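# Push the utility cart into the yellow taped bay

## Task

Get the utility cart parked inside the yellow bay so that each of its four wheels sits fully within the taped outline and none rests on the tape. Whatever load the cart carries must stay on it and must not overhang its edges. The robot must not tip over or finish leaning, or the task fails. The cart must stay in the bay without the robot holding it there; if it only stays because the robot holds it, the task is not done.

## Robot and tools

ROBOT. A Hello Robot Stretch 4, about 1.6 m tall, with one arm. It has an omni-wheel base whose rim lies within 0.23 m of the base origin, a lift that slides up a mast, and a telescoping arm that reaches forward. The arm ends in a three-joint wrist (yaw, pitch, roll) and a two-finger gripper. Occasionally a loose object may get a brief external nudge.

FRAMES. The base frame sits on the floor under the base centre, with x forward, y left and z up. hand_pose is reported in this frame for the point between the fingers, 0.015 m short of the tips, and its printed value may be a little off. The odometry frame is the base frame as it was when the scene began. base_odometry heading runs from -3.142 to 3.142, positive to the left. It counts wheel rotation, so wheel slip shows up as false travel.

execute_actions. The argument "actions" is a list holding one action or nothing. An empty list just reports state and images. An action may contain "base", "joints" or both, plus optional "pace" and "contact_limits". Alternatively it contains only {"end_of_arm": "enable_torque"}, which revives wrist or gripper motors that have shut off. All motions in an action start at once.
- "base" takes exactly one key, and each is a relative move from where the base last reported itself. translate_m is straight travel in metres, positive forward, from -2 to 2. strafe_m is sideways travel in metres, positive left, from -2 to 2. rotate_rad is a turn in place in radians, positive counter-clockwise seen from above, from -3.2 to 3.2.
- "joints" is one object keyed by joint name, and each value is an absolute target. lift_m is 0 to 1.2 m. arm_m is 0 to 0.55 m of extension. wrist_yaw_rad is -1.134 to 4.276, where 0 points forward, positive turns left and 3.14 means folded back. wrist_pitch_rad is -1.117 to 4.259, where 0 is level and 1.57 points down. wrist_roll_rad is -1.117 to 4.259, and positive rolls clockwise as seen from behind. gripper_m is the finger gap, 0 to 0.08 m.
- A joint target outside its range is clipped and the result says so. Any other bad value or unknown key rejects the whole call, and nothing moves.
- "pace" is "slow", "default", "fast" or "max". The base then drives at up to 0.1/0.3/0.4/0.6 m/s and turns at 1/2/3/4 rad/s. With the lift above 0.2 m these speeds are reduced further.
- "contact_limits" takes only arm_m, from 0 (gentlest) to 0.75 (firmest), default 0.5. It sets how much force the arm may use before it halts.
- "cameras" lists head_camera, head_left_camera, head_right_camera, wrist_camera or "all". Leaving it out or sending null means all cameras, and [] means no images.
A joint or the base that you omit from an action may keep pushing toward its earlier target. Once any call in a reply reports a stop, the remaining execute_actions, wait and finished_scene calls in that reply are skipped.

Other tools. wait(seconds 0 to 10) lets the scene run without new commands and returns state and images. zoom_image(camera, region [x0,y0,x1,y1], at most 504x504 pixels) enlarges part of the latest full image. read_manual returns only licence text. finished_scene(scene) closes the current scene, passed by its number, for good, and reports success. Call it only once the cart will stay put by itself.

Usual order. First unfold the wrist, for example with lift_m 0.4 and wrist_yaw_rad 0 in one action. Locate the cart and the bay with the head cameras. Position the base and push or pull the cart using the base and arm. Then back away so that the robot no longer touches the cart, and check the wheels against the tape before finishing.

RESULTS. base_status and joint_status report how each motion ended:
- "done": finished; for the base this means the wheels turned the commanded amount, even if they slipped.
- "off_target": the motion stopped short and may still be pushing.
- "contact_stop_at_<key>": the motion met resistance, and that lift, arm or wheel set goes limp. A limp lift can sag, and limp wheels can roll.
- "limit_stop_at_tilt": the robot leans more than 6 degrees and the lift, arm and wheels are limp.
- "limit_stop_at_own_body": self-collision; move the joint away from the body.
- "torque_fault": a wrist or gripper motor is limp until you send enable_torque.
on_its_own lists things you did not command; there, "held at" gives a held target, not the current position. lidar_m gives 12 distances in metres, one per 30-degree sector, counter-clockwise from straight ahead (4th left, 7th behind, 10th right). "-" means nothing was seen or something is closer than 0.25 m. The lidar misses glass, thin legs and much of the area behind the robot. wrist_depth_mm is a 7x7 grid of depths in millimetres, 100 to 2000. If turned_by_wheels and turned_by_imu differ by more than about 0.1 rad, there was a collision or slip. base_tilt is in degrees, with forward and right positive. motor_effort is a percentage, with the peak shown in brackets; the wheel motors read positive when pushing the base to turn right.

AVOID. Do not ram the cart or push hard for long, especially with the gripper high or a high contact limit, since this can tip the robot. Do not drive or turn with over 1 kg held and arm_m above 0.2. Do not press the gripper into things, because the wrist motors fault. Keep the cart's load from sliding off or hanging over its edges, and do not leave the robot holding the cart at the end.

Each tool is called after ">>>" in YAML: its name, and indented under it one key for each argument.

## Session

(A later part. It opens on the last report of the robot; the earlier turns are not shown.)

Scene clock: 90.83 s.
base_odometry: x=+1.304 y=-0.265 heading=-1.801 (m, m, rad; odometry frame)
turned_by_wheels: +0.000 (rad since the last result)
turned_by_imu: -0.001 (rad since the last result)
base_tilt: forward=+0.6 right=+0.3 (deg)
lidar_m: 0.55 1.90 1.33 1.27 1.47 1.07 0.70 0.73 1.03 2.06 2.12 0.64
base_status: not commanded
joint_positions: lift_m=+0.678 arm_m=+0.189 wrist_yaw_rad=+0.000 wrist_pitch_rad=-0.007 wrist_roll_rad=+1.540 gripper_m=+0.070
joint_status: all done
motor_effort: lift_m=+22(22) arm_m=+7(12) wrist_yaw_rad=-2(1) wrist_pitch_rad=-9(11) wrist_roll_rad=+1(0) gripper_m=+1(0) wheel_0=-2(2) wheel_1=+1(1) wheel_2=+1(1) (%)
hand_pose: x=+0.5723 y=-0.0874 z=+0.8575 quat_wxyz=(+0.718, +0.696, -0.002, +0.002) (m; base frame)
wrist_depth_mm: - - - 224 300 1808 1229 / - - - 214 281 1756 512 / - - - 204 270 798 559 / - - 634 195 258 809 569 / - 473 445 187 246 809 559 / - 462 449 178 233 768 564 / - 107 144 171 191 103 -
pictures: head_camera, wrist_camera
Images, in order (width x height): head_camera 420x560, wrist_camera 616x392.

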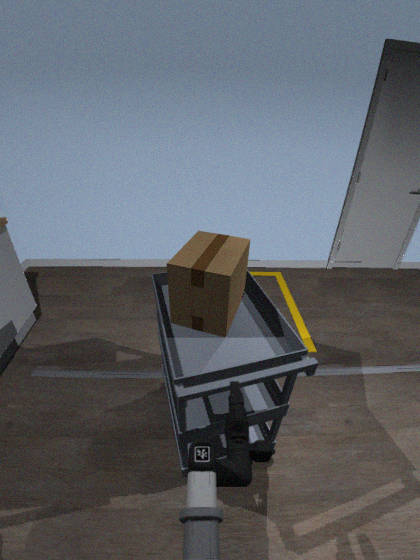

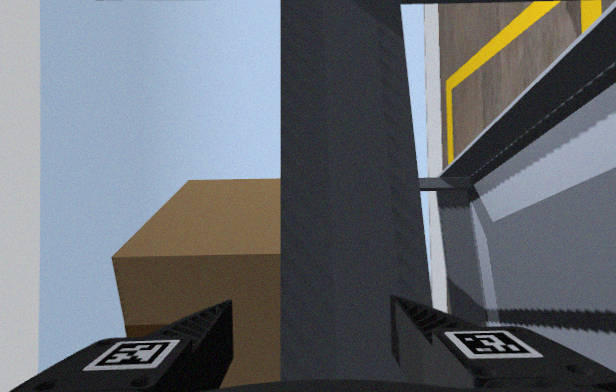

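>>> execute_actions:
  actions:
    - {"joints":{"arm_m":0.242,"gripper_m":0.045}}
  cameras: []

>>> execute_actions:
  actions:
    - {"joints":{"gripper_m":0.019}}
  cameras: []

>>> execute_actions:
  actions:
    - {"base":{"strafe_m":-0.18},"joints":{"arm_m":0.06},"pace":"slow"}
  cameras: ["wrist_camera","head_camera"]

Scene clock: 95.30 s.
base_odometry: x=+1.304 y=-0.265 heading=-1.801 (m, m, rad; odometry frame)
turned_by_wheels: +0.000 (rad since the last result)
turned_by_imu: -0.001 (rad since the last result)
base_tilt: forward=+0.6 right=+0.3 (deg)
lidar_m: 0.55 1.89 1.32 1.26 1.42 1.06 0.69 0.74 1.02 2.06 2.12 0.64
base_status: not commanded
joint_positions: lift_m=+0.678 arm_m=+0.241 wrist_yaw_rad=+0.000 wrist_pitch_rad=-0.007 wrist_roll_rad=+1.540 gripper_m=+0.045
joint_status: all done
motor_effort: lift_m=+21(21) arm_m=+7(9) wrist_yaw_rad=-2(1) wrist_pitch_rad=-9(10) wrist_roll_rad=+0(1) gripper_m=-2(3) wheel_0=-2(2) wheel_1=+1(1) wheel_2=+1(0) (%)
hand_pose: x=+0.6243 y=-0.0874 z=+0.8575 quat_wxyz=(+0.718, +0.696, -0.002, +0.002) (m; base frame)
wrist_depth_mm: - - - 164 232 1756 1205 / - - - 154 222 1863 517 / - - - 147 212 759 559 / - - 585 141 202 768 559 / - 410 402 135 194 768 564 / - 402 394 129 186 715 569 / - 112 109 124 123 - 554
pictures: none
No camera images: the call's "cameras" was empty. Leave "cameras" out to get every camera's image.

Scene clock: 96.27 s.
base_odometry: x=+1.304 y=-0.265 heading=-1.801 (m, m, rad; odometry frame)
turned_by_wheels: +0.000 (rad since the last result)
turned_by_imu: +0.000 (rad since the last result)
base_tilt: forward=+0.5 right=+0.4 (deg)
lidar_m: 0.55 1.88 1.32 1.26 1.46 1.07 0.70 0.74 1.03 2.05 2.14 0.63
base_status: not commanded
joint_positions: lift_m=+0.678 arm_m=+0.241 wrist_yaw_rad=+0.000 wrist_pitch_rad=-0.010 wrist_roll_rad=+1.542 gripper_m=+0.023
joint_status: gripper_m off_target (ended at +0.023, target +0.019)
motor_effort: lift_m=+21(22) arm_m=+7(7) wrist_yaw_rad=-2(2) wrist_pitch_rad=-1(9) wrist_roll_rad=-8(6) gripper_m=-33(32) wheel_0=-2(1) wheel_1=+1(1) wheel_2=+1(1) (%)
hand_pose: x=+0.6243 y=-0.0874 z=+0.8581 quat_wxyz=(+0.717, +0.697, -0.003, +0.003) (m; base frame)
wrist_depth_mm: - - - 162 231 1808 1255 / - - - 154 221 1808 517 / - - - 147 212 750 559 / - - 591 140 202 778 559 / - 413 407 134 194 723 569 / - 399 399 129 186 732 569 / - 424 105 124 104 683 574
pictures: none
No camera images: the call's "cameras" was empty. Leave "cameras" out to get every camera's image.

Scene clock: 99.37 s.
base_odometry: x=+1.129 y=-0.224 heading=-1.800 (m, m, rad; odometry frame)
turned_by_wheels: +0.001 (rad since the last result)
turned_by_imu: +0.001 (rad since the last result)
base_tilt: forward=+0.5 right=+0.3 (deg)
lidar_m: 0.34 0.54 1.52 1.43 1.46 1.03 0.68 0.74 1.43 1.87 1.94 0.48
base_status: done
joint_positions: lift_m=+0.678 arm_m=+0.062 wrist_yaw_rad=+0.006 wrist_pitch_rad=-0.009 wrist_roll_rad=+1.541 gripper_m=+0.023
joint_status: all done
on_its_own: wrist_yaw_rad is at rest, and its effort (-19) is outside its rest range (-13 to +13)
motor_effort: lift_m=+21(21) arm_m=-9(12) wrist_yaw_rad=-19(44) wrist_pitch_rad=-4(5) wrist_roll_rad=-5(8) gripper_m=-32(33) wheel_0=+2(10) wheel_1=+1(6) wheel_2=+5(10) (%)
hand_pose: x=+0.4457 y=-0.0861 z=+0.8579 quat_wxyz=(+0.717, +0.697, -0.001, +0.005) (m; base frame)
wrist_depth_mm: - - - 196 278 1576 1118 / - - - 177 252 1863 1182 / - - - 163 232 1863 521 / - - - 153 217 741 564 / - - 539 142 203 768 559 / - 384 387 132 190 732 574 / - 389 105 124 104 683 574
pictures: head_camera, wrist_camera
Images, in order (width x height): head_camera 420x560, wrist_camera 616x392.

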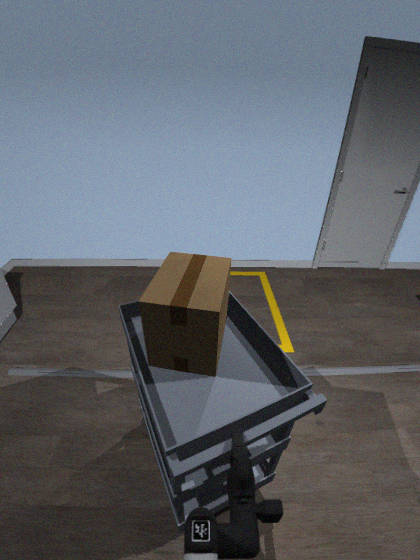

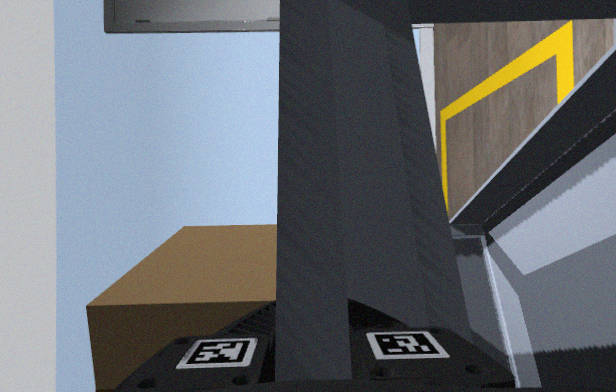

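>>> execute_actions:
  actions:
    - {"base":{"translate_m":-0.35},"pace":"slow"}
  cameras: ["head_camera"]

>>> execute_actions:
  actions:
    - {"base":{"strafe_m":0.15},"pace":"slow"}
  cameras: ["head_camera","head_left_camera"]

Scene clock: 107.57 s.
base_odometry: x=+1.208 y=+0.116 heading=-1.801 (m, m, rad; odometry frame)
turned_by_wheels: -0.001 (rad since the last result)
turned_by_imu: -0.005 (rad since the last result)
base_tilt: forward=+0.5 right=+0.4 (deg)
lidar_m: 0.37 2.13 1.49 1.51 0.96 0.37 0.33 0.37 0.52 1.93 1.94 0.47
base_status: done
joint_positions: lift_m=+0.678 arm_m=+0.062 wrist_yaw_rad=-0.005 wrist_pitch_rad=-0.008 wrist_roll_rad=+1.541 gripper_m=+0.023
joint_status: not commanded
motor_effort: lift_m=+21(21) arm_m=-9(9) wrist_yaw_rad=+13(22) wrist_pitch_rad=-6(6) wrist_roll_rad=-4(6) gripper_m=-32(32) wheel_0=-6(8) wheel_1=-3(5) wheel_2=+1(12) (%)
hand_pose: x=+0.4447 y=-0.0885 z=+0.8577 quat_wxyz=(+0.717, +0.697, -0.005, +0.001) (m; base frame)
wrist_depth_mm: - - - 159 229 1921 1229 / - - - 152 219 1863 512 / - - - 146 210 741 559 / - - 544 141 201 759 564 / - 394 397 135 195 732 569 / - 410 407 130 188 723 569 / - 433 105 125 104 699 569
pictures: head_camera
Images, in order (width x height): head_camera 420x560.

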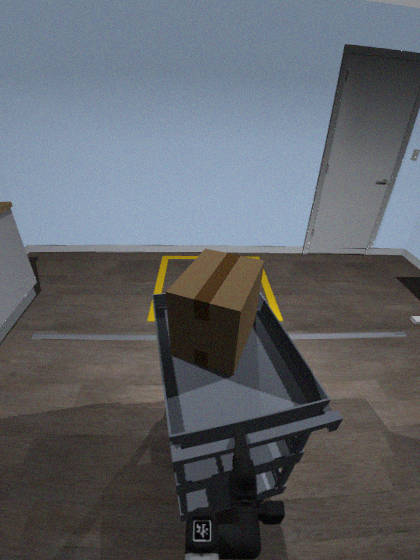

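Scene clock: 110.20 s.
base_odometry: x=+1.354 y=+0.082 heading=-1.802 (m, m, rad; odometry frame)
turned_by_wheels: -0.001 (rad since the last result)
turned_by_imu: -0.003 (rad since the last result)
base_tilt: forward=+0.5 right=+0.3 (deg)
lidar_m: 0.40 1.94 1.34 1.40 1.00 0.69 0.32 0.36 0.51 2.11 2.11 0.44
base_status: done
joint_positions: lift_m=+0.678 arm_m=+0.061 wrist_yaw_rad=-0.009 wrist_pitch_rad=-0.008 wrist_roll_rad=+1.542 gripper_m=+0.023
joint_status: not commanded
on_its_own: wrist_yaw_rad is at rest, and its effort (+23) is outside its rest range (-13 to +13)
motor_effort: lift_m=+21(21) arm_m=-5(9) wrist_yaw_rad=+23(31) wrist_pitch_rad=-5(7) wrist_roll_rad=-5(5) gripper_m=-32(32) wheel_0=-3(13) wheel_1=-1(3) wheel_2=-4(2) (%)
hand_pose: x=+0.4437 y=-0.0892 z=+0.8578 quat_wxyz=(+0.717, +0.697, -0.006, +0.000) (m; base frame)
wrist_depth_mm: - - - 129 190 1576 521 / - - - 128 189 668 559 / - - 500 127 187 707 564 / - 387 392 126 187 715 559 / - 413 421 126 185 723 569 / - 484 455 125 184 676 569 / - - 105 124 104 1537 530
pictures: head_camera, head_left_camera
Images, in order (width x height): head_camera 420x560, head_left_camera 420x672.

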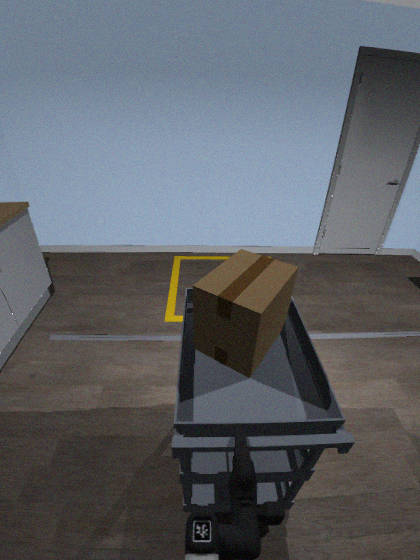

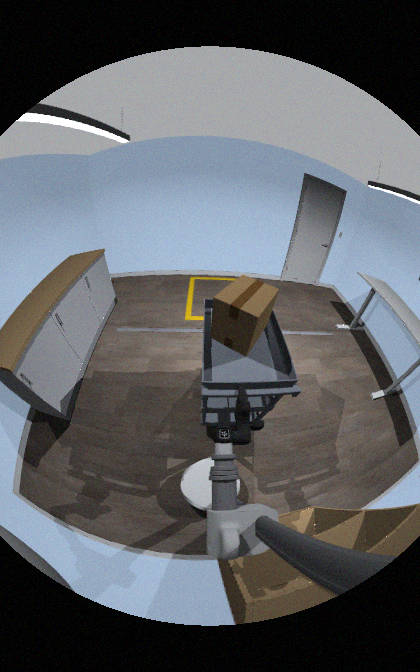

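>>> execute_actions:
  actions:
    - {"base":{"strafe_m":0.03},"joints":{"arm_m":0.2},"pace":"slow"}
  cameras: []

>>> execute_actions:
  actions:
    - {"joints":{"gripper_m":0.06}}
  cameras: []

>>> execute_actions:
  actions:
    - {"joints":{"arm_m":0.0},"pace":"fast"}
  cameras: []

>>> execute_actions:
  actions:
    - {"base":{"strafe_m":-0.115},"joints":{"wrist_yaw_rad":3.07,"wrist_roll_rad":0,"lift_m":0.43,"gripper_m":0.04},"pace":"fast"}
  cameras: ["head_camera","head_left_camera","head_right_camera"]

Scene clock: 121.23 s.
base_odometry: x=+1.384 y=+0.075 heading=-1.801 (m, m, rad; odometry frame)
turned_by_wheels: +0.000 (rad since the last result)
turned_by_imu: -0.002 (rad since the last result)
base_tilt: forward=+0.6 right=+0.3 (deg)
lidar_m: 0.56 1.84 1.32 1.40 1.00 0.68 0.34 0.37 0.49 2.12 2.12 0.58
base_status: done
joint_positions: lift_m=+0.678 arm_m=+0.198 wrist_yaw_rad=+0.001 wrist_pitch_rad=-0.010 wrist_roll_rad=+1.542 gripper_m=+0.023
joint_status: all done
motor_effort: lift_m=+21(21) arm_m=+9(13) wrist_yaw_rad=-4(32) wrist_pitch_rad=-1(5) wrist_roll_rad=-6(5) gripper_m=-32(32) wheel_0=+5(8) wheel_1=+1(8) wheel_2=-2(10) (%)
hand_pose: x=+0.5820 y=-0.0872 z=+0.8581 quat_wxyz=(+0.717, +0.697, -0.003, +0.004) (m; base frame)
wrist_depth_mm: - - - 120 180 661 525 / - - 591 120 180 715 564 / - 477 445 121 181 723 559 / - 392 387 122 182 715 569 / - 439 430 122 183 715 564 / - - 477 123 183 676 564 / - - 105 123 104 1576 530
pictures: none
No camera images: the call's "cameras" was empty. Leave "cameras" out to get every camera's image.

Scene clock: 122.23 s.
base_odometry: x=+1.383 y=+0.075 heading=-1.802 (m, m, rad; odometry frame)
turned_by_wheels: +0.000 (rad since the last result)
turned_by_imu: -0.001 (rad since the last result)
base_tilt: forward=+0.5 right=+0.3 (deg)
lidar_m: 0.54 1.87 1.32 1.37 0.99 0.70 0.36 0.37 0.50 2.10 2.12 0.56
base_status: not commanded
joint_positions: lift_m=+0.678 arm_m=+0.199 wrist_yaw_rad=+0.000 wrist_pitch_rad=-0.007 wrist_roll_rad=+1.541 gripper_m=+0.060
joint_status: all done
motor_effort: lift_m=+21(21) arm_m=+7(9) wrist_yaw_rad=-3(7) wrist_pitch_rad=-8(8) wrist_roll_rad=-1(4) gripper_m=+2(32) wheel_0=+1(5) wheel_1=-1(1) wheel_2=-1(2) (%)
hand_pose: x=+0.5823 y=-0.0873 z=+0.8576 quat_wxyz=(+0.718, +0.696, -0.003, +0.003) (m; base frame)
wrist_depth_mm: - - - 120 179 1499 521 / - - 597 120 180 707 559 / - 480 452 121 181 715 559 / - 389 392 121 182 707 564 / - 421 427 122 182 723 564 / - 512 466 122 183 634 564 / - 107 124 123 138 - 504
pictures: none
No camera images: the call's "cameras" was empty. Leave "cameras" out to get every camera's image.

Scene clock: 123.67 s.
base_odometry: x=+1.383 y=+0.075 heading=-1.802 (m, m, rad; odometry frame)
turned_by_wheels: +0.000 (rad since the last result)
turned_by_imu: +0.000 (rad since the last result)
base_tilt: forward=+0.5 right=+0.2 (deg)
lidar_m: 0.54 1.88 1.29 1.38 0.99 0.69 0.34 0.37 0.51 2.11 2.12 0.57
base_status: not commanded
joint_positions: lift_m=+0.678 arm_m=+0.001 wrist_yaw_rad=+0.000 wrist_pitch_rad=-0.007 wrist_roll_rad=+1.540 gripper_m=+0.060
joint_status: all done
motor_effort: lift_m=+21(21) arm_m=-7(9) wrist_yaw_rad=-1(3) wrist_pitch_rad=-10(11) wrist_roll_rad=-3(2) gripper_m=+1(2) wheel_0=+1(1) wheel_1=+0(1) wheel_2=+0(1) (%)
hand_pose: x=+0.3848 y=-0.0875 z=+0.8575 quat_wxyz=(+0.718, +0.696, -0.003, +0.002) (m; base frame)
wrist_depth_mm: - - - 377 - 1661 521 / - - - 375 - 750 559 / - - 707 379 - 809 564 / - - 591 379 1025 820 564 / - - 640 382 976 820 564 / - - - 382 384 715 564 / - 107 124 387 138 - 530
pictures: none
No camera images: the call's "cameras" was empty. Leave "cameras" out to get every camera's image.

Scene clock: 126.00 s.
base_odometry: x=+1.271 y=+0.101 heading=-1.802 (m, m, rad; odometry frame)
turned_by_wheels: +0.000 (rad since the last result)
turned_by_imu: +0.000 (rad since the last result)
base_tilt: forward=+0.5 right=+0.2 (deg)
lidar_m: 0.54 0.57 1.43 1.43 1.00 0.70 0.32 0.35 0.50 2.00 2.00 0.54
base_status: done
joint_positions: lift_m=+0.430 arm_m=+0.001 wrist_yaw_rad=+3.070 wrist_pitch_rad=-0.007 wrist_roll_rad=+0.000 gripper_m=+0.040
joint_status: all done
motor_effort: lift_m=+16(23) arm_m=-7(7) wrist_yaw_rad=+0(7) wrist_pitch_rad=-9(10) wrist_roll_rad=-2(2) gripper_m=-2(3) wheel_0=-1(10) wheel_1=+1(10) wheel_2=+1(1) (%)
hand_pose: x=-0.0337 y=+0.1025 z=+0.6099 quat_wxyz=(+0.036, +0.004, +0.000, +0.999) (m; base frame)
wrist_depth_mm: 144 147 741 809 866 854 891 / 108 147 715 820 842 854 891 / 110 147 469 809 842 866 891 / 120 148 473 809 842 866 878 / 699 715 723 820 842 842 878 / 715 715 741 809 842 854 878 / 699 715 109 809 120 - 891
pictures: head_camera, head_left_camera, head_right_camera
Images, in order (width x height): head_camera 420x560, head_left_camera 420x672, head_right_camera 420x672.

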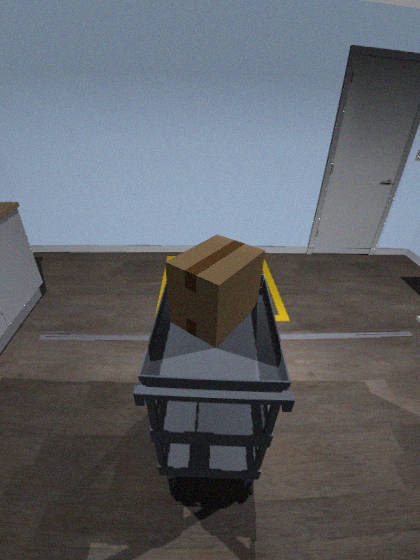

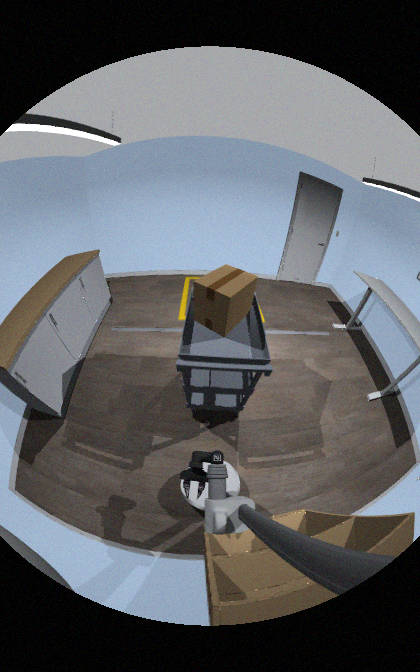

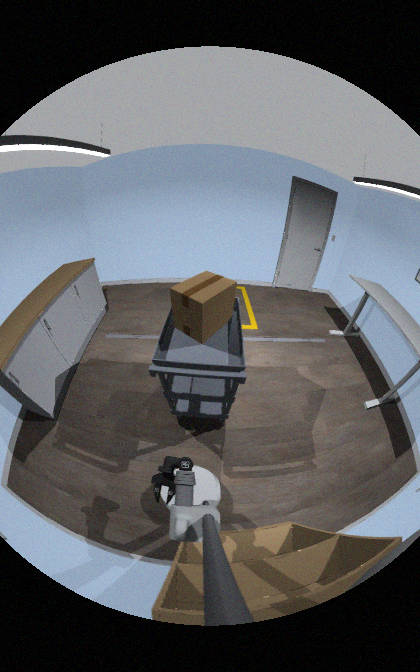

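>>> execute_actions:
  actions:
    - {"base":{"translate_m":0.37}}
  cameras: []

>>> execute_actions:
  actions:
    - {"base":{"rotate_rad":-0.05}}
  cameras: []

>>> execute_actions:
  actions:
    - {"base":{"translate_m":0.07},"pace":"slow"}
  cameras: ["head_camera","head_left_camera","head_right_camera"]

Scene clock: 133.63 s.
base_odometry: x=+1.187 y=-0.259 heading=-1.801 (m, m, rad; odometry frame)
turned_by_wheels: +0.000 (rad since the last result)
turned_by_imu: -0.002 (rad since the last result)
base_tilt: forward=+0.5 right=+0.3 (deg)
lidar_m: 0.25 0.25 1.46 1.38 1.47 1.09 0.70 0.74 1.04 1.95 0.25 0.25
base_status: done
joint_positions: lift_m=+0.430 arm_m=+0.001 wrist_yaw_rad=+3.070 wrist_pitch_rad=-0.007 wrist_roll_rad=+0.000 gripper_m=+0.040
joint_status: not commanded
motor_effort: lift_m=+16(16) arm_m=-7(7) wrist_yaw_rad=-1(0) wrist_pitch_rad=-10(10) wrist_roll_rad=-2(1) gripper_m=-2(2) wheel_0=+0(5) wheel_1=+1(2) wheel_2=+1(10) (%)
hand_pose: x=-0.0337 y=+0.1025 z=+0.6099 quat_wxyz=(+0.036, +0.004, +0.000, +0.999) (m; base frame)
wrist_depth_mm: 144 147 976 1182 1255 1281 1308 / 108 146 1098 1205 1182 1255 1281 / 110 146 842 1205 1229 1255 1281 / 120 147 842 1160 1229 1255 1308 / 1078 1098 1098 1182 1255 1229 1255 / 1078 1042 1098 1182 1205 1255 1308 / 1060 1078 109 1182 121 - 1255
pictures: none
No camera images: the call's "cameras" was empty. Leave "cameras" out to get every camera's image.

Scene clock: 134.23 s.
base_odometry: x=+1.187 y=-0.259 heading=-1.851 (m, m, rad; odometry frame)
turned_by_wheels: -0.050 (rad since the last result)
turned_by_imu: -0.050 (rad since the last result)
base_tilt: forward=+0.6 right=+0.3 (deg)
lidar_m: 0.25 0.25 0.26 1.38 1.59 1.12 0.72 0.73 0.99 1.94 0.25 0.25
base_status: done
joint_positions: lift_m=+0.430 arm_m=+0.001 wrist_yaw_rad=+3.070 wrist_pitch_rad=-0.007 wrist_roll_rad=+0.000 gripper_m=+0.040
joint_status: not commanded
motor_effort: lift_m=+16(16) arm_m=-7(7) wrist_yaw_rad=-1(0) wrist_pitch_rad=-9(9) wrist_roll_rad=-1(2) gripper_m=-2(2) wheel_0=+0(5) wheel_1=+0(5) wheel_2=+2(4) (%)
hand_pose: x=-0.0337 y=+0.1025 z=+0.6099 quat_wxyz=(+0.036, +0.004, +0.000, +0.999) (m; base frame)
wrist_depth_mm: 144 147 1182 1205 1255 1308 1336 / 108 147 1098 1182 1229 1308 1308 / 110 147 831 1182 1255 1281 1397 / 120 147 842 1182 1281 1308 1397 / 1025 1060 1098 1229 1255 1281 1336 / 1025 1098 1098 1182 1229 1308 1366 / 1025 1060 109 1205 121 - 1336
pictures: none
No camera images: the call's "cameras" was empty. Leave "cameras" out to get every camera's image.

Scene clock: 136.20 s.
base_odometry: x=+1.168 y=-0.326 heading=-1.851 (m, m, rad; odometry frame)
turned_by_wheels: +0.000 (rad since the last result)
turned_by_imu: -0.001 (rad since the last result)
base_tilt: forward=+0.5 right=+0.3 (deg)
lidar_m: 0.25 0.25 0.25 1.38 1.66 1.18 0.79 0.81 1.09 1.93 0.25 0.25
base_status: done
joint_positions: lift_m=+0.430 arm_m=+0.001 wrist_yaw_rad=+3.070 wrist_pitch_rad=-0.007 wrist_roll_rad=+0.000 gripper_m=+0.040
joint_status: not commanded
motor_effort: lift_m=+17(17) arm_m=-7(7) wrist_yaw_rad=-2(0) wrist_pitch_rad=-9(9) wrist_roll_rad=-1(2) gripper_m=-2(1) wheel_0=+4(7) wheel_1=+1(6) wheel_2=-4(12) (%)
hand_pose: x=-0.0337 y=+0.1024 z=+0.6099 quat_wxyz=(+0.036, +0.004, +0.000, +0.999) (m; base frame)
wrist_depth_mm: 144 147 1229 1308 1336 1366 1430 / 108 147 1160 1281 1308 1366 1430 / 110 147 917 1281 1336 1336 1464 / 120 147 917 1255 1336 1366 1464 / 1098 1118 1182 1255 1366 1397 1430 / 1118 1118 1160 1281 1308 1366 1464 / 1098 1160 109 1281 120 - 1430
pictures: head_camera, head_left_camera, head_right_camera
Images, in order (width x height): head_camera 420x560, head_left_camera 420x672, head_right_camera 420x672.

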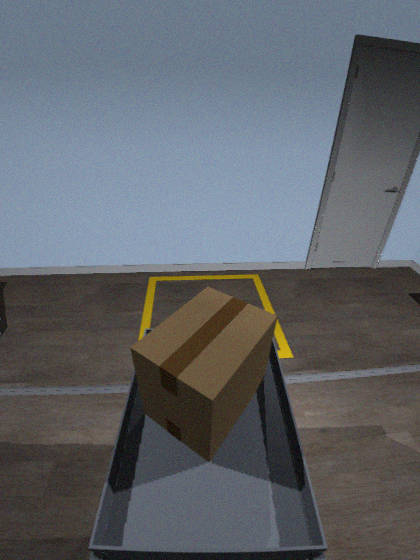

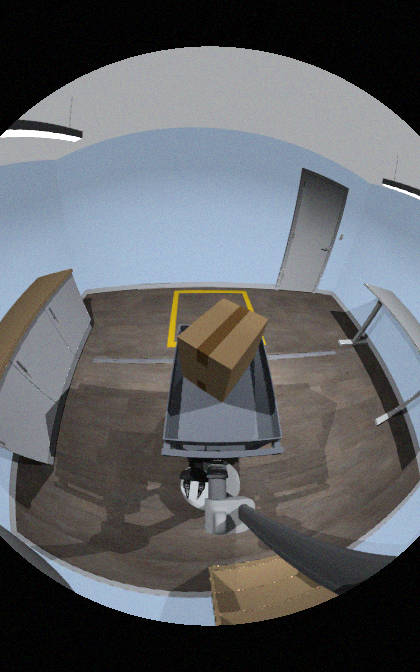

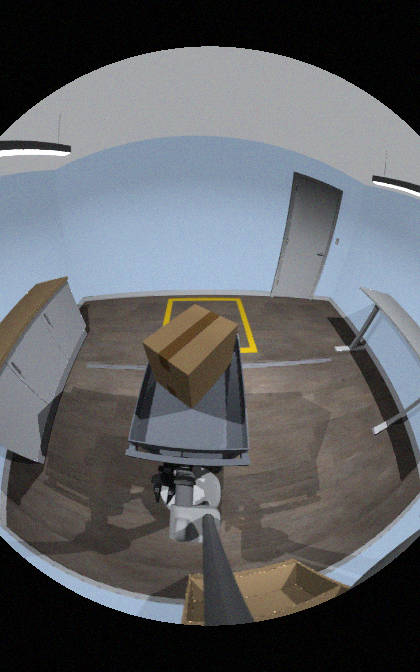

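>>> execute_actions:
  actions:
    - {"base":{"translate_m":0.62},"pace":"fast"}
  cameras: ["head_camera","head_left_camera","head_right_camera"]

Scene clock: 141.10 s.
base_odometry: x=+0.996 y=-0.922 heading=-1.851 (m, m, rad; odometry frame)
turned_by_wheels: +0.000 (rad since the last result)
turned_by_imu: +0.001 (rad since the last result)
base_tilt: forward=+0.5 right=+0.3 (deg)
lidar_m: 0.25 0.27 1.56 1.42 1.45 1.84 1.41 1.46 2.32 1.89 1.94 0.25
base_status: done
joint_positions: lift_m=+0.430 arm_m=+0.001 wrist_yaw_rad=+3.070 wrist_pitch_rad=-0.007 wrist_roll_rad=+0.000 gripper_m=+0.040
joint_status: not commanded
motor_effort: lift_m=+17(17) arm_m=-7(7) wrist_yaw_rad=-1(1) wrist_pitch_rad=-10(10) wrist_roll_rad=-2(0) gripper_m=-2(1) wheel_0=+0(14) wheel_1=-1(8) wheel_2=+1(15) (%)
hand_pose: x=-0.0337 y=+0.1024 z=+0.6098 quat_wxyz=(+0.036, +0.003, +0.000, +0.999) (m; base frame)
wrist_depth_mm: 144 147 1808 1921 1983 - - / 108 147 1921 1983 1983 - - / 110 147 1537 1983 1983 - - / 121 147 1756 1983 1983 - - / 1430 1756 1808 1921 1983 - - / 1708 1756 1756 1921 1983 - - / 1499 1499 109 1576 121 - 1397
pictures: head_camera, head_left_camera, head_right_camera
Images, in order (width x height): head_camera 420x560, head_left_camera 420x672, head_right_camera 420x672.

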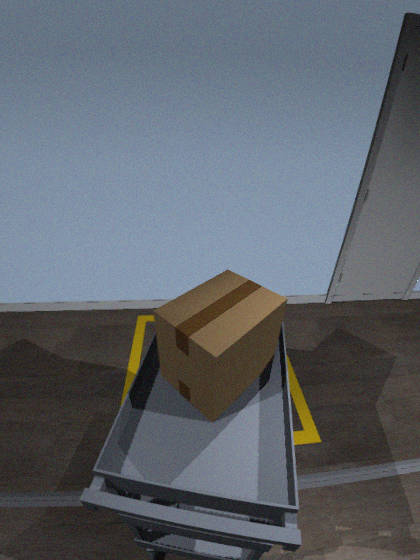

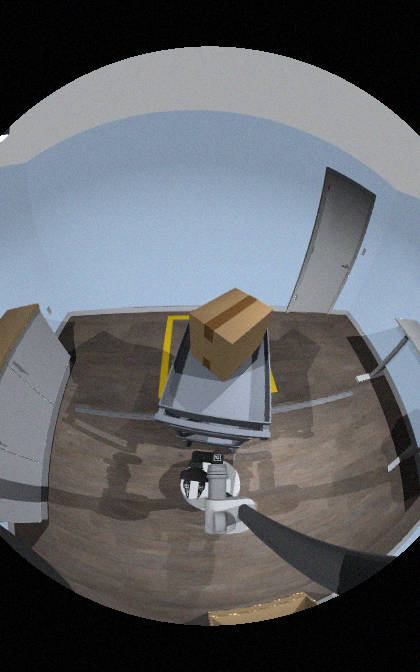

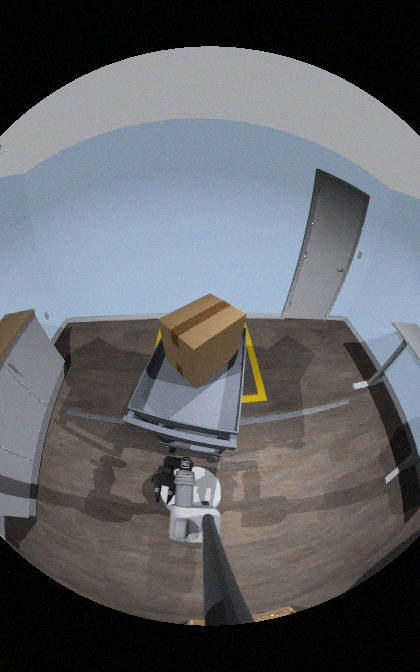

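>>> execute_actions:
  actions:
    - {"base":{"rotate_rad":-0.26}}
  cameras: []

>>> execute_actions:
  actions:
    - {"base":{"strafe_m":0.10}}
  cameras: []

>>> execute_actions:
  actions:
    - {"base":{"translate_m":0.09},"pace":"slow"}
  cameras: ["head_camera","head_left_camera","head_right_camera"]

Scene clock: 146.50 s.
base_odometry: x=+0.996 y=-0.922 heading=-2.111 (m, m, rad; odometry frame)
turned_by_wheels: -0.260 (rad since the last result)
turned_by_imu: -0.259 (rad since the last result)
base_tilt: forward=+0.5 right=+0.3 (deg)
lidar_m: 0.25 0.26 0.32 1.45 1.43 2.09 1.41 1.42 1.98 1.91 1.89 0.27
base_status: done
joint_positions: lift_m=+0.430 arm_m=+0.001 wrist_yaw_rad=+3.070 wrist_pitch_rad=-0.007 wrist_roll_rad=+0.000 gripper_m=+0.040
joint_status: not commanded
motor_effort: lift_m=+17(17) arm_m=-7(7) wrist_yaw_rad=-1(1) wrist_pitch_rad=-9(9) wrist_roll_rad=+0(2) gripper_m=-2(2) wheel_0=-1(4) wheel_1=-1(4) wheel_2=-1(3) (%)
hand_pose: x=-0.0337 y=+0.1024 z=+0.6098 quat_wxyz=(+0.036, +0.003, +0.000, +0.999) (m; base frame)
wrist_depth_mm: 145 147 1921 - - - 1983 / 108 146 1921 - - - 1983 / 110 146 1863 - - - 1983 / 120 147 1921 - - - - / 1499 1661 1921 - - - - / 1576 1661 1863 - 1983 - 1863 / 1397 1397 109 1576 121 - 1397
pictures: none
No camera images: the call's "cameras" was empty. Leave "cameras" out to get every camera's image.

Scene clock: 147.97 s.
base_odometry: x=+1.082 y=-0.973 heading=-2.111 (m, m, rad; odometry frame)
turned_by_wheels: +0.000 (rad since the last result)
turned_by_imu: +0.000 (rad since the last result)
base_tilt: forward=+0.5 right=+0.3 (deg)
lidar_m: 0.25 0.25 1.66 1.36 1.34 1.49 1.77 1.42 1.60 1.99 1.98 0.25
base_status: done
joint_positions: lift_m=+0.430 arm_m=+0.001 wrist_yaw_rad=+3.070 wrist_pitch_rad=-0.007 wrist_roll_rad=+0.000 gripper_m=+0.040
joint_status: not commanded
motor_effort: lift_m=+17(17) arm_m=-7(7) wrist_yaw_rad=-1(0) wrist_pitch_rad=-9(9) wrist_roll_rad=-3(0) gripper_m=-2(1) wheel_0=+2(7) wheel_1=-1(7) wheel_2=-1(1) (%)
hand_pose: x=-0.0337 y=+0.1024 z=+0.6098 quat_wxyz=(+0.036, +0.003, +0.000, +0.999) (m; base frame)
wrist_depth_mm: 144 147 1921 - - - 1863 / 107 147 1921 - - - 1921 / 110 147 1863 - - - 1255 / 120 147 1983 - - - 1281 / 1499 1708 1921 - - - 1281 / 1618 1618 1921 - 1921 - 1308 / 1397 1397 109 1576 120 - 1336
pictures: none
No camera images: the call's "cameras" was empty. Leave "cameras" out to get every camera's image.

Scene clock: 150.13 s.
base_odometry: x=+1.036 y=-1.050 heading=-2.111 (m, m, rad; odometry frame)
turned_by_wheels: +0.000 (rad since the last result)
turned_by_imu: -0.001 (rad since the last result)
base_tilt: forward=+0.6 right=+0.3 (deg)
lidar_m: 0.25 0.25 0.25 1.37 1.37 1.52 1.85 1.53 2.07 1.97 0.25 0.25
base_status: done
joint_positions: lift_m=+0.430 arm_m=+0.001 wrist_yaw_rad=+3.070 wrist_pitch_rad=-0.007 wrist_roll_rad=+0.000 gripper_m=+0.040
joint_status: not commanded
motor_effort: lift_m=+17(17) arm_m=-7(7) wrist_yaw_rad=-1(1) wrist_pitch_rad=-10(10) wrist_roll_rad=-2(1) gripper_m=-2(1) wheel_0=+2(5) wheel_1=+2(3) wheel_2=-2(3) (%)
hand_pose: x=-0.0337 y=+0.1024 z=+0.6098 quat_wxyz=(+0.036, +0.003, +0.000, +0.999) (m; base frame)
wrist_depth_mm: 144 147 1983 - - - - / 108 147 - - - - 1921 / 110 147 1983 - - - 1281 / 120 147 - - - - 1281 / 1618 1808 1983 - - - 1308 / 1661 1756 1983 - - - 1366 / 1430 1499 109 1576 121 - 1336
pictures: head_camera, head_left_camera, head_right_camera
Images, in order (width x height): head_camera 420x560, head_left_camera 420x672, head_right_camera 420x672.

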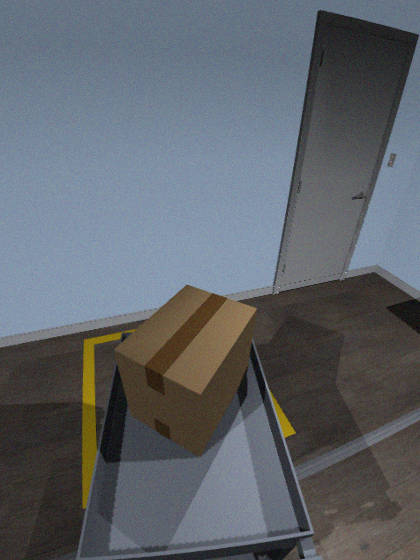

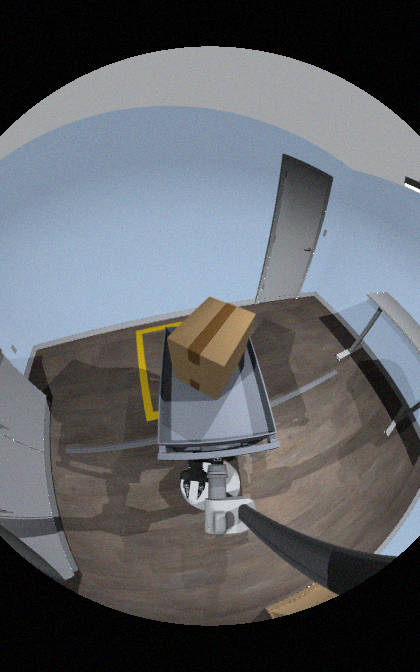

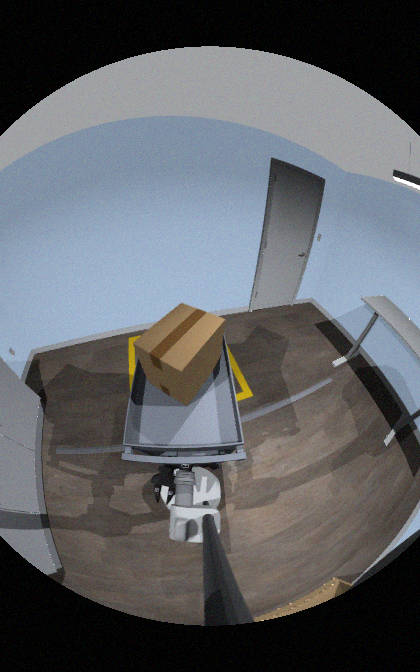

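>>> execute_actions:
  actions:
    - {"base":{"translate_m":0.42},"pace":"fast"}
  cameras: ["head_camera","head_left_camera","head_right_camera"]

Scene clock: 156.90 s.
base_odometry: x=+0.798 y=-1.490 heading=-2.196 (m, m, rad; odometry frame)
turned_by_wheels: -0.084 (rad since the last result)
turned_by_imu: -0.162 (rad since the last result)
base_tilt: forward=+0.5 right=+0.3 (deg)
lidar_m: 0.25 0.25 0.25 0.27 1.54 1.62 2.41 2.03 2.45 1.82 1.78 0.25
base_status: translate_m limit_stop_at_tilt (by the wheels' count: +0.496 of +0.420)
joint_positions: lift_m=+0.429 arm_m=+0.001 wrist_yaw_rad=+3.070 wrist_pitch_rad=-0.007 wrist_roll_rad=+0.000 gripper_m=+0.040
joint_status: not commanded
on_its_own: the wheels are slack since a limit_stop_at_tilt; lift_m is slack since a limit_stop_at_tilt; arm_m is slack since a limit_stop_at_tilt
motor_effort: lift_m=+19(21) arm_m=+0(7) wrist_yaw_rad=-1(7) wrist_pitch_rad=-10(15) wrist_roll_rad=-1(3) gripper_m=-1(2) wheel_0=+0(20) wheel_1=+0(25) wheel_2=+0(28) (%)
hand_pose: x=-0.0338 y=+0.1024 z=+0.6091 quat_wxyz=(+0.036, +0.003, +0.000, +0.999) (m; base frame)
wrist_depth_mm: 144 147 - - - - 1983 / 108 147 - - - - 1983 / 110 147 - - - 1756 1430 / 120 147 - - - 1661 1397 / 1983 - - - - 1708 1430 / 1983 - - - 1921 1708 1397 / 1661 1661 109 1618 120 - 1397
pictures: head_camera, head_left_camera, head_right_camera
Images, in order (width x height): head_camera 420x560, head_left_camera 420x672, head_right_camera 420x672.

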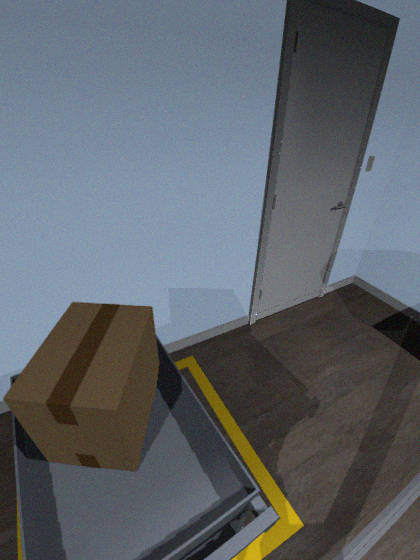

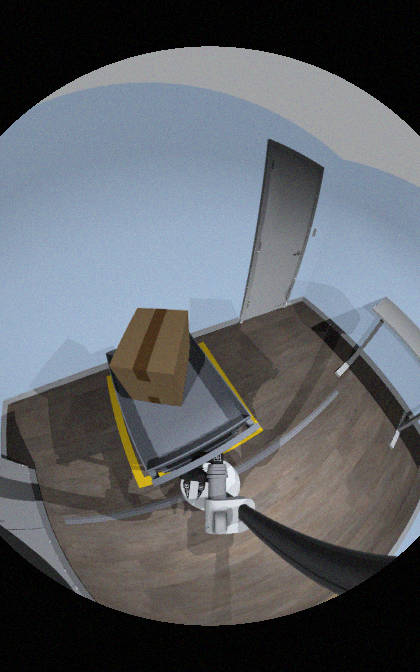

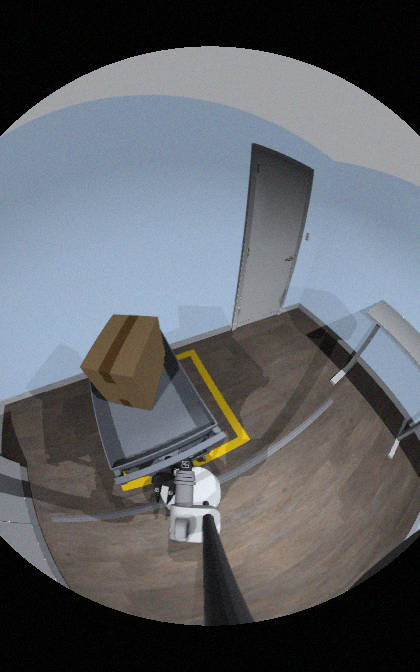

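>>> execute_actions:
  actions:
    - {"base":{"translate_m":-0.27},"joints":{"lift_m":0.43,"arm_m":0},"pace":"slow"}
  cameras: []

>>> execute_actions:
  actions:
    - {"base":{"rotate_rad":0.5},"joints":{"wrist_yaw_rad":0,"lift_m":0.31,"gripper_m":0.07}}

Scene clock: 164.33 s.
base_odometry: x=+0.956 y=-1.271 heading=-2.196 (m, m, rad; odometry frame)
turned_by_wheels: +0.000 (rad since the last result)
turned_by_imu: -0.018 (rad since the last result)
base_tilt: forward=+0.5 right=+0.3 (deg)
lidar_m: 0.39 0.36 1.72 1.49 1.40 1.48 2.20 1.80 1.88 1.97 1.91 0.55
base_status: done
joint_positions: lift_m=+0.430 arm_m=+0.001 wrist_yaw_rad=+3.070 wrist_pitch_rad=-0.007 wrist_roll_rad=+0.000 gripper_m=+0.040
joint_status: all done
motor_effort: lift_m=+22(18) arm_m=-6(6) wrist_yaw_rad=-1(0) wrist_pitch_rad=-9(10) wrist_roll_rad=+0(0) gripper_m=-1(1) wheel_0=-2(7) wheel_1=-2(26) wheel_2=+1(27) (%)
hand_pose: x=-0.0338 y=+0.1024 z=+0.6095 quat_wxyz=(+0.036, +0.003, +0.000, +0.999) (m; base frame)
wrist_depth_mm: 144 147 - - - - 1863 / 108 146 - - - - 1808 / 110 147 - - - 1499 1255 / 120 147 - - - 1499 1255 / 1618 - - - - 1464 1281 / 1808 - - - 1756 1537 1308 / 1537 1661 109 1537 120 - 1336
pictures: none
No camera images: the call's "cameras" was empty. Leave "cameras" out to get every camera's image.

Scene clock: 166.70 s.
base_odometry: x=+0.956 y=-1.271 heading=-1.696 (m, m, rad; odometry frame)
turned_by_wheels: +0.500 (rad since the last result)
turned_by_imu: +0.493 (rad since the last result)
base_tilt: forward=+0.5 right=+0.3 (deg)
lidar_m: 0.36 1.72 1.50 1.41 1.46 2.17 1.81 1.90 2.03 1.91 2.37 0.39
base_status: done
joint_positions: lift_m=+0.310 arm_m=+0.001 wrist_yaw_rad=+0.000 wrist_pitch_rad=-0.007 wrist_roll_rad=+0.000 gripper_m=+0.070
joint_status: all done
motor_effort: lift_m=+16(18) arm_m=-3(7) wrist_yaw_rad=-3(37) wrist_pitch_rad=-9(8) wrist_roll_rad=+0(0) gripper_m=+1(7) wheel_0=-2(4) wheel_1=+0(6) wheel_2=-1(7) (%)
hand_pose: x=+0.3842 y=-0.0873 z=+0.4900 quat_wxyz=(+1.000, +0.000, -0.004, +0.000) (m; base frame)
wrist_depth_mm: 202 1430 530 544 554 1464 1464 / 203 1430 798 820 1464 1464 1499 / 203 1464 1499 1464 1464 1499 1499 / 202 1430 778 211 215 219 222 / 196 201 205 209 213 217 222 / 197 201 204 209 213 217 220 / 197 107 143 517 186 103 1229
pictures: head_camera, head_left_camera, head_right_camera, wrist_camera
Images, in order (width x height): head_camera 420x560, head_left_camera 420x672, head_right_camera 420x672, wrist_camera 616x392.

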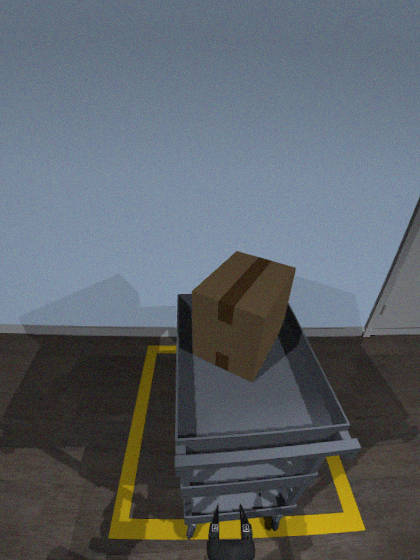

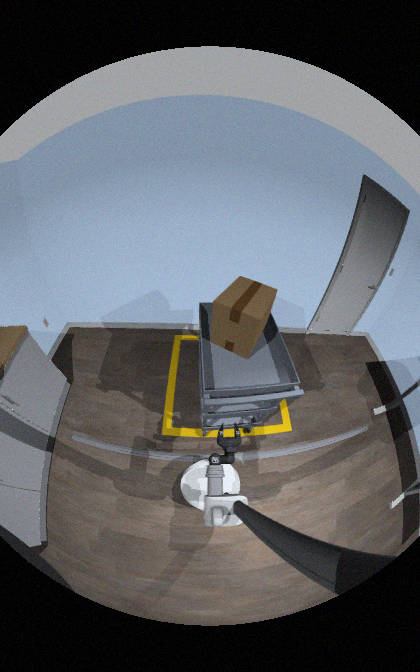

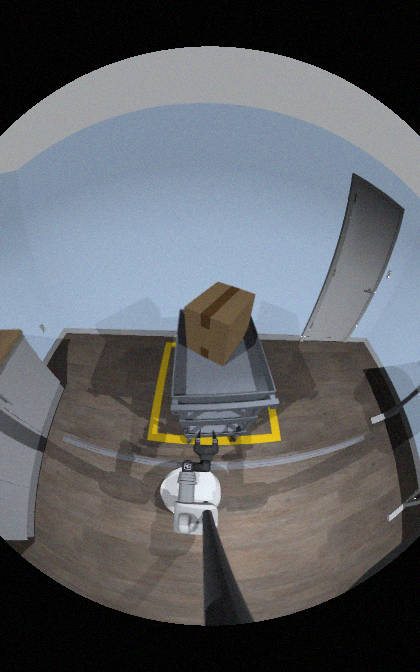

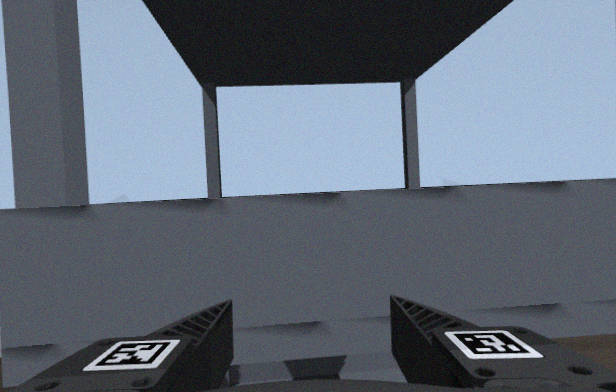

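>>> execute_actions:
  actions:
    - {"joints":{"arm_m":0.25,"lift_m":0.33},"pace":"slow"}
  cameras: []

>>> execute_actions:
  actions:
    - {"joints":{"arm_m":0.0},"base":{"strafe_m":0.3},"pace":"fast"}

Scene clock: 173.83 s.
base_odometry: x=+0.956 y=-1.271 heading=-1.696 (m, m, rad; odometry frame)
turned_by_wheels: +0.000 (rad since the last result)
turned_by_imu: -0.002 (rad since the last result)
base_tilt: forward=+0.6 right=+0.3 (deg)
lidar_m: 0.57 1.71 1.48 1.41 1.46 2.20 1.79 1.89 2.00 1.90 2.35 0.62
base_status: not commanded
joint_positions: lift_m=+0.330 arm_m=+0.248 wrist_yaw_rad=-0.005 wrist_pitch_rad=-0.009 wrist_roll_rad=+0.000 gripper_m=+0.070
joint_status: all done
motor_effort: lift_m=+21(17) arm_m=+9(21) wrist_yaw_rad=+12(17) wrist_pitch_rad=-4(9) wrist_roll_rad=-1(1) gripper_m=+1(1) wheel_0=-3(3) wheel_1=+1(3) wheel_2=-4(9) (%)
hand_pose: x=+0.6315 y=-0.0884 z=+0.5099 quat_wxyz=(+1.000, +0.000, -0.004, -0.002) (m; base frame)
wrist_depth_mm: 1205 1182 488 492 512 564 1229 / 183 1182 715 750 778 1229 1229 / 181 1182 1205 1205 1205 1205 1229 / 178 1205 1205 1205 809 1205 1229 / 160 165 169 175 180 187 192 / 158 163 167 174 178 186 191 / 157 107 143 174 169 103 -
pictures: none
No camera images: the call's "cameras" was empty. Leave "cameras" out to get every camera's image.

Scene clock: 175.80 s.
base_odometry: x=+1.254 y=-1.308 heading=-1.696 (m, m, rad; odometry frame)
turned_by_wheels: +0.000 (rad since the last result)
turned_by_imu: +0.000 (rad since the last result)
base_tilt: forward=+0.6 right=+0.3 (deg)
lidar_m: 0.87 1.73 1.19 1.11 1.14 2.19 1.80 1.88 2.36 2.22 0.88 0.62
base_status: done
joint_positions: lift_m=+0.330 arm_m=+0.001 wrist_yaw_rad=+0.000 wrist_pitch_rad=-0.007 wrist_roll_rad=+0.000 gripper_m=+0.070
joint_status: all done
motor_effort: lift_m=+21(21) arm_m=-7(8) wrist_yaw_rad=+0(13) wrist_pitch_rad=-8(9) wrist_roll_rad=+0(2) gripper_m=+1(1) wheel_0=+1(13) wheel_1=+0(10) wheel_2=+1(2) (%)
hand_pose: x=+0.3849 y=-0.0874 z=+0.5095 quat_wxyz=(+1.000, +0.000, -0.003, +0.000) (m; base frame)
wrist_depth_mm: 1430 1430 1430 1464 569 492 539 / 1397 1499 1430 1464 778 750 1499 / 1397 1430 1430 1430 1464 1078 1499 / 1464 1430 1464 1430 1025 415 866 / 1430 1397 1430 1430 634 413 427 / 1430 1430 1430 1464 1042 436 1464 / 1397 107 143 1255 455 103 854
pictures: head_camera, head_left_camera, head_right_camera, wrist_camera
Images, in order (width x height): head_camera 420x560, head_left_camera 420x672, head_right_camera 420x672, wrist_camera 616x392.

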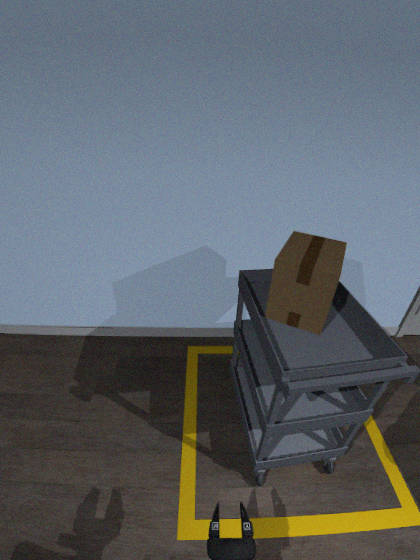

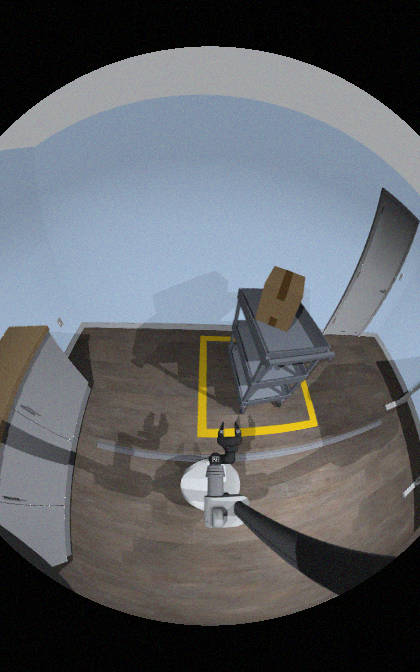

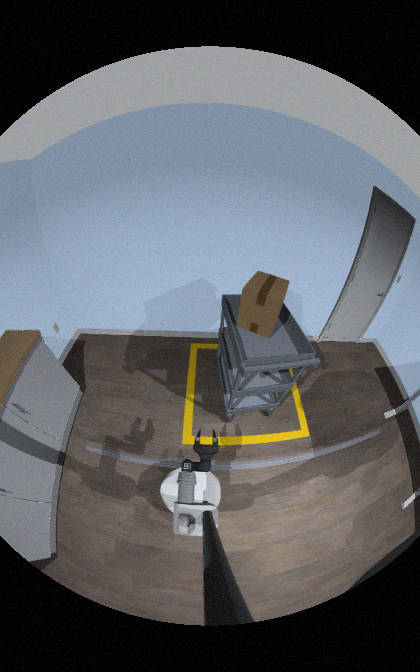

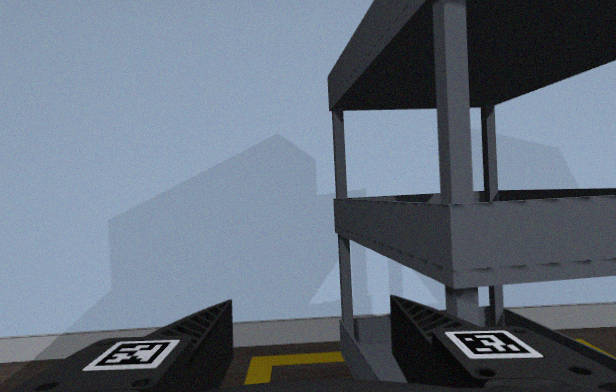

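>>> finished_scene:
  scene: 1

The scene is finished: the task was done.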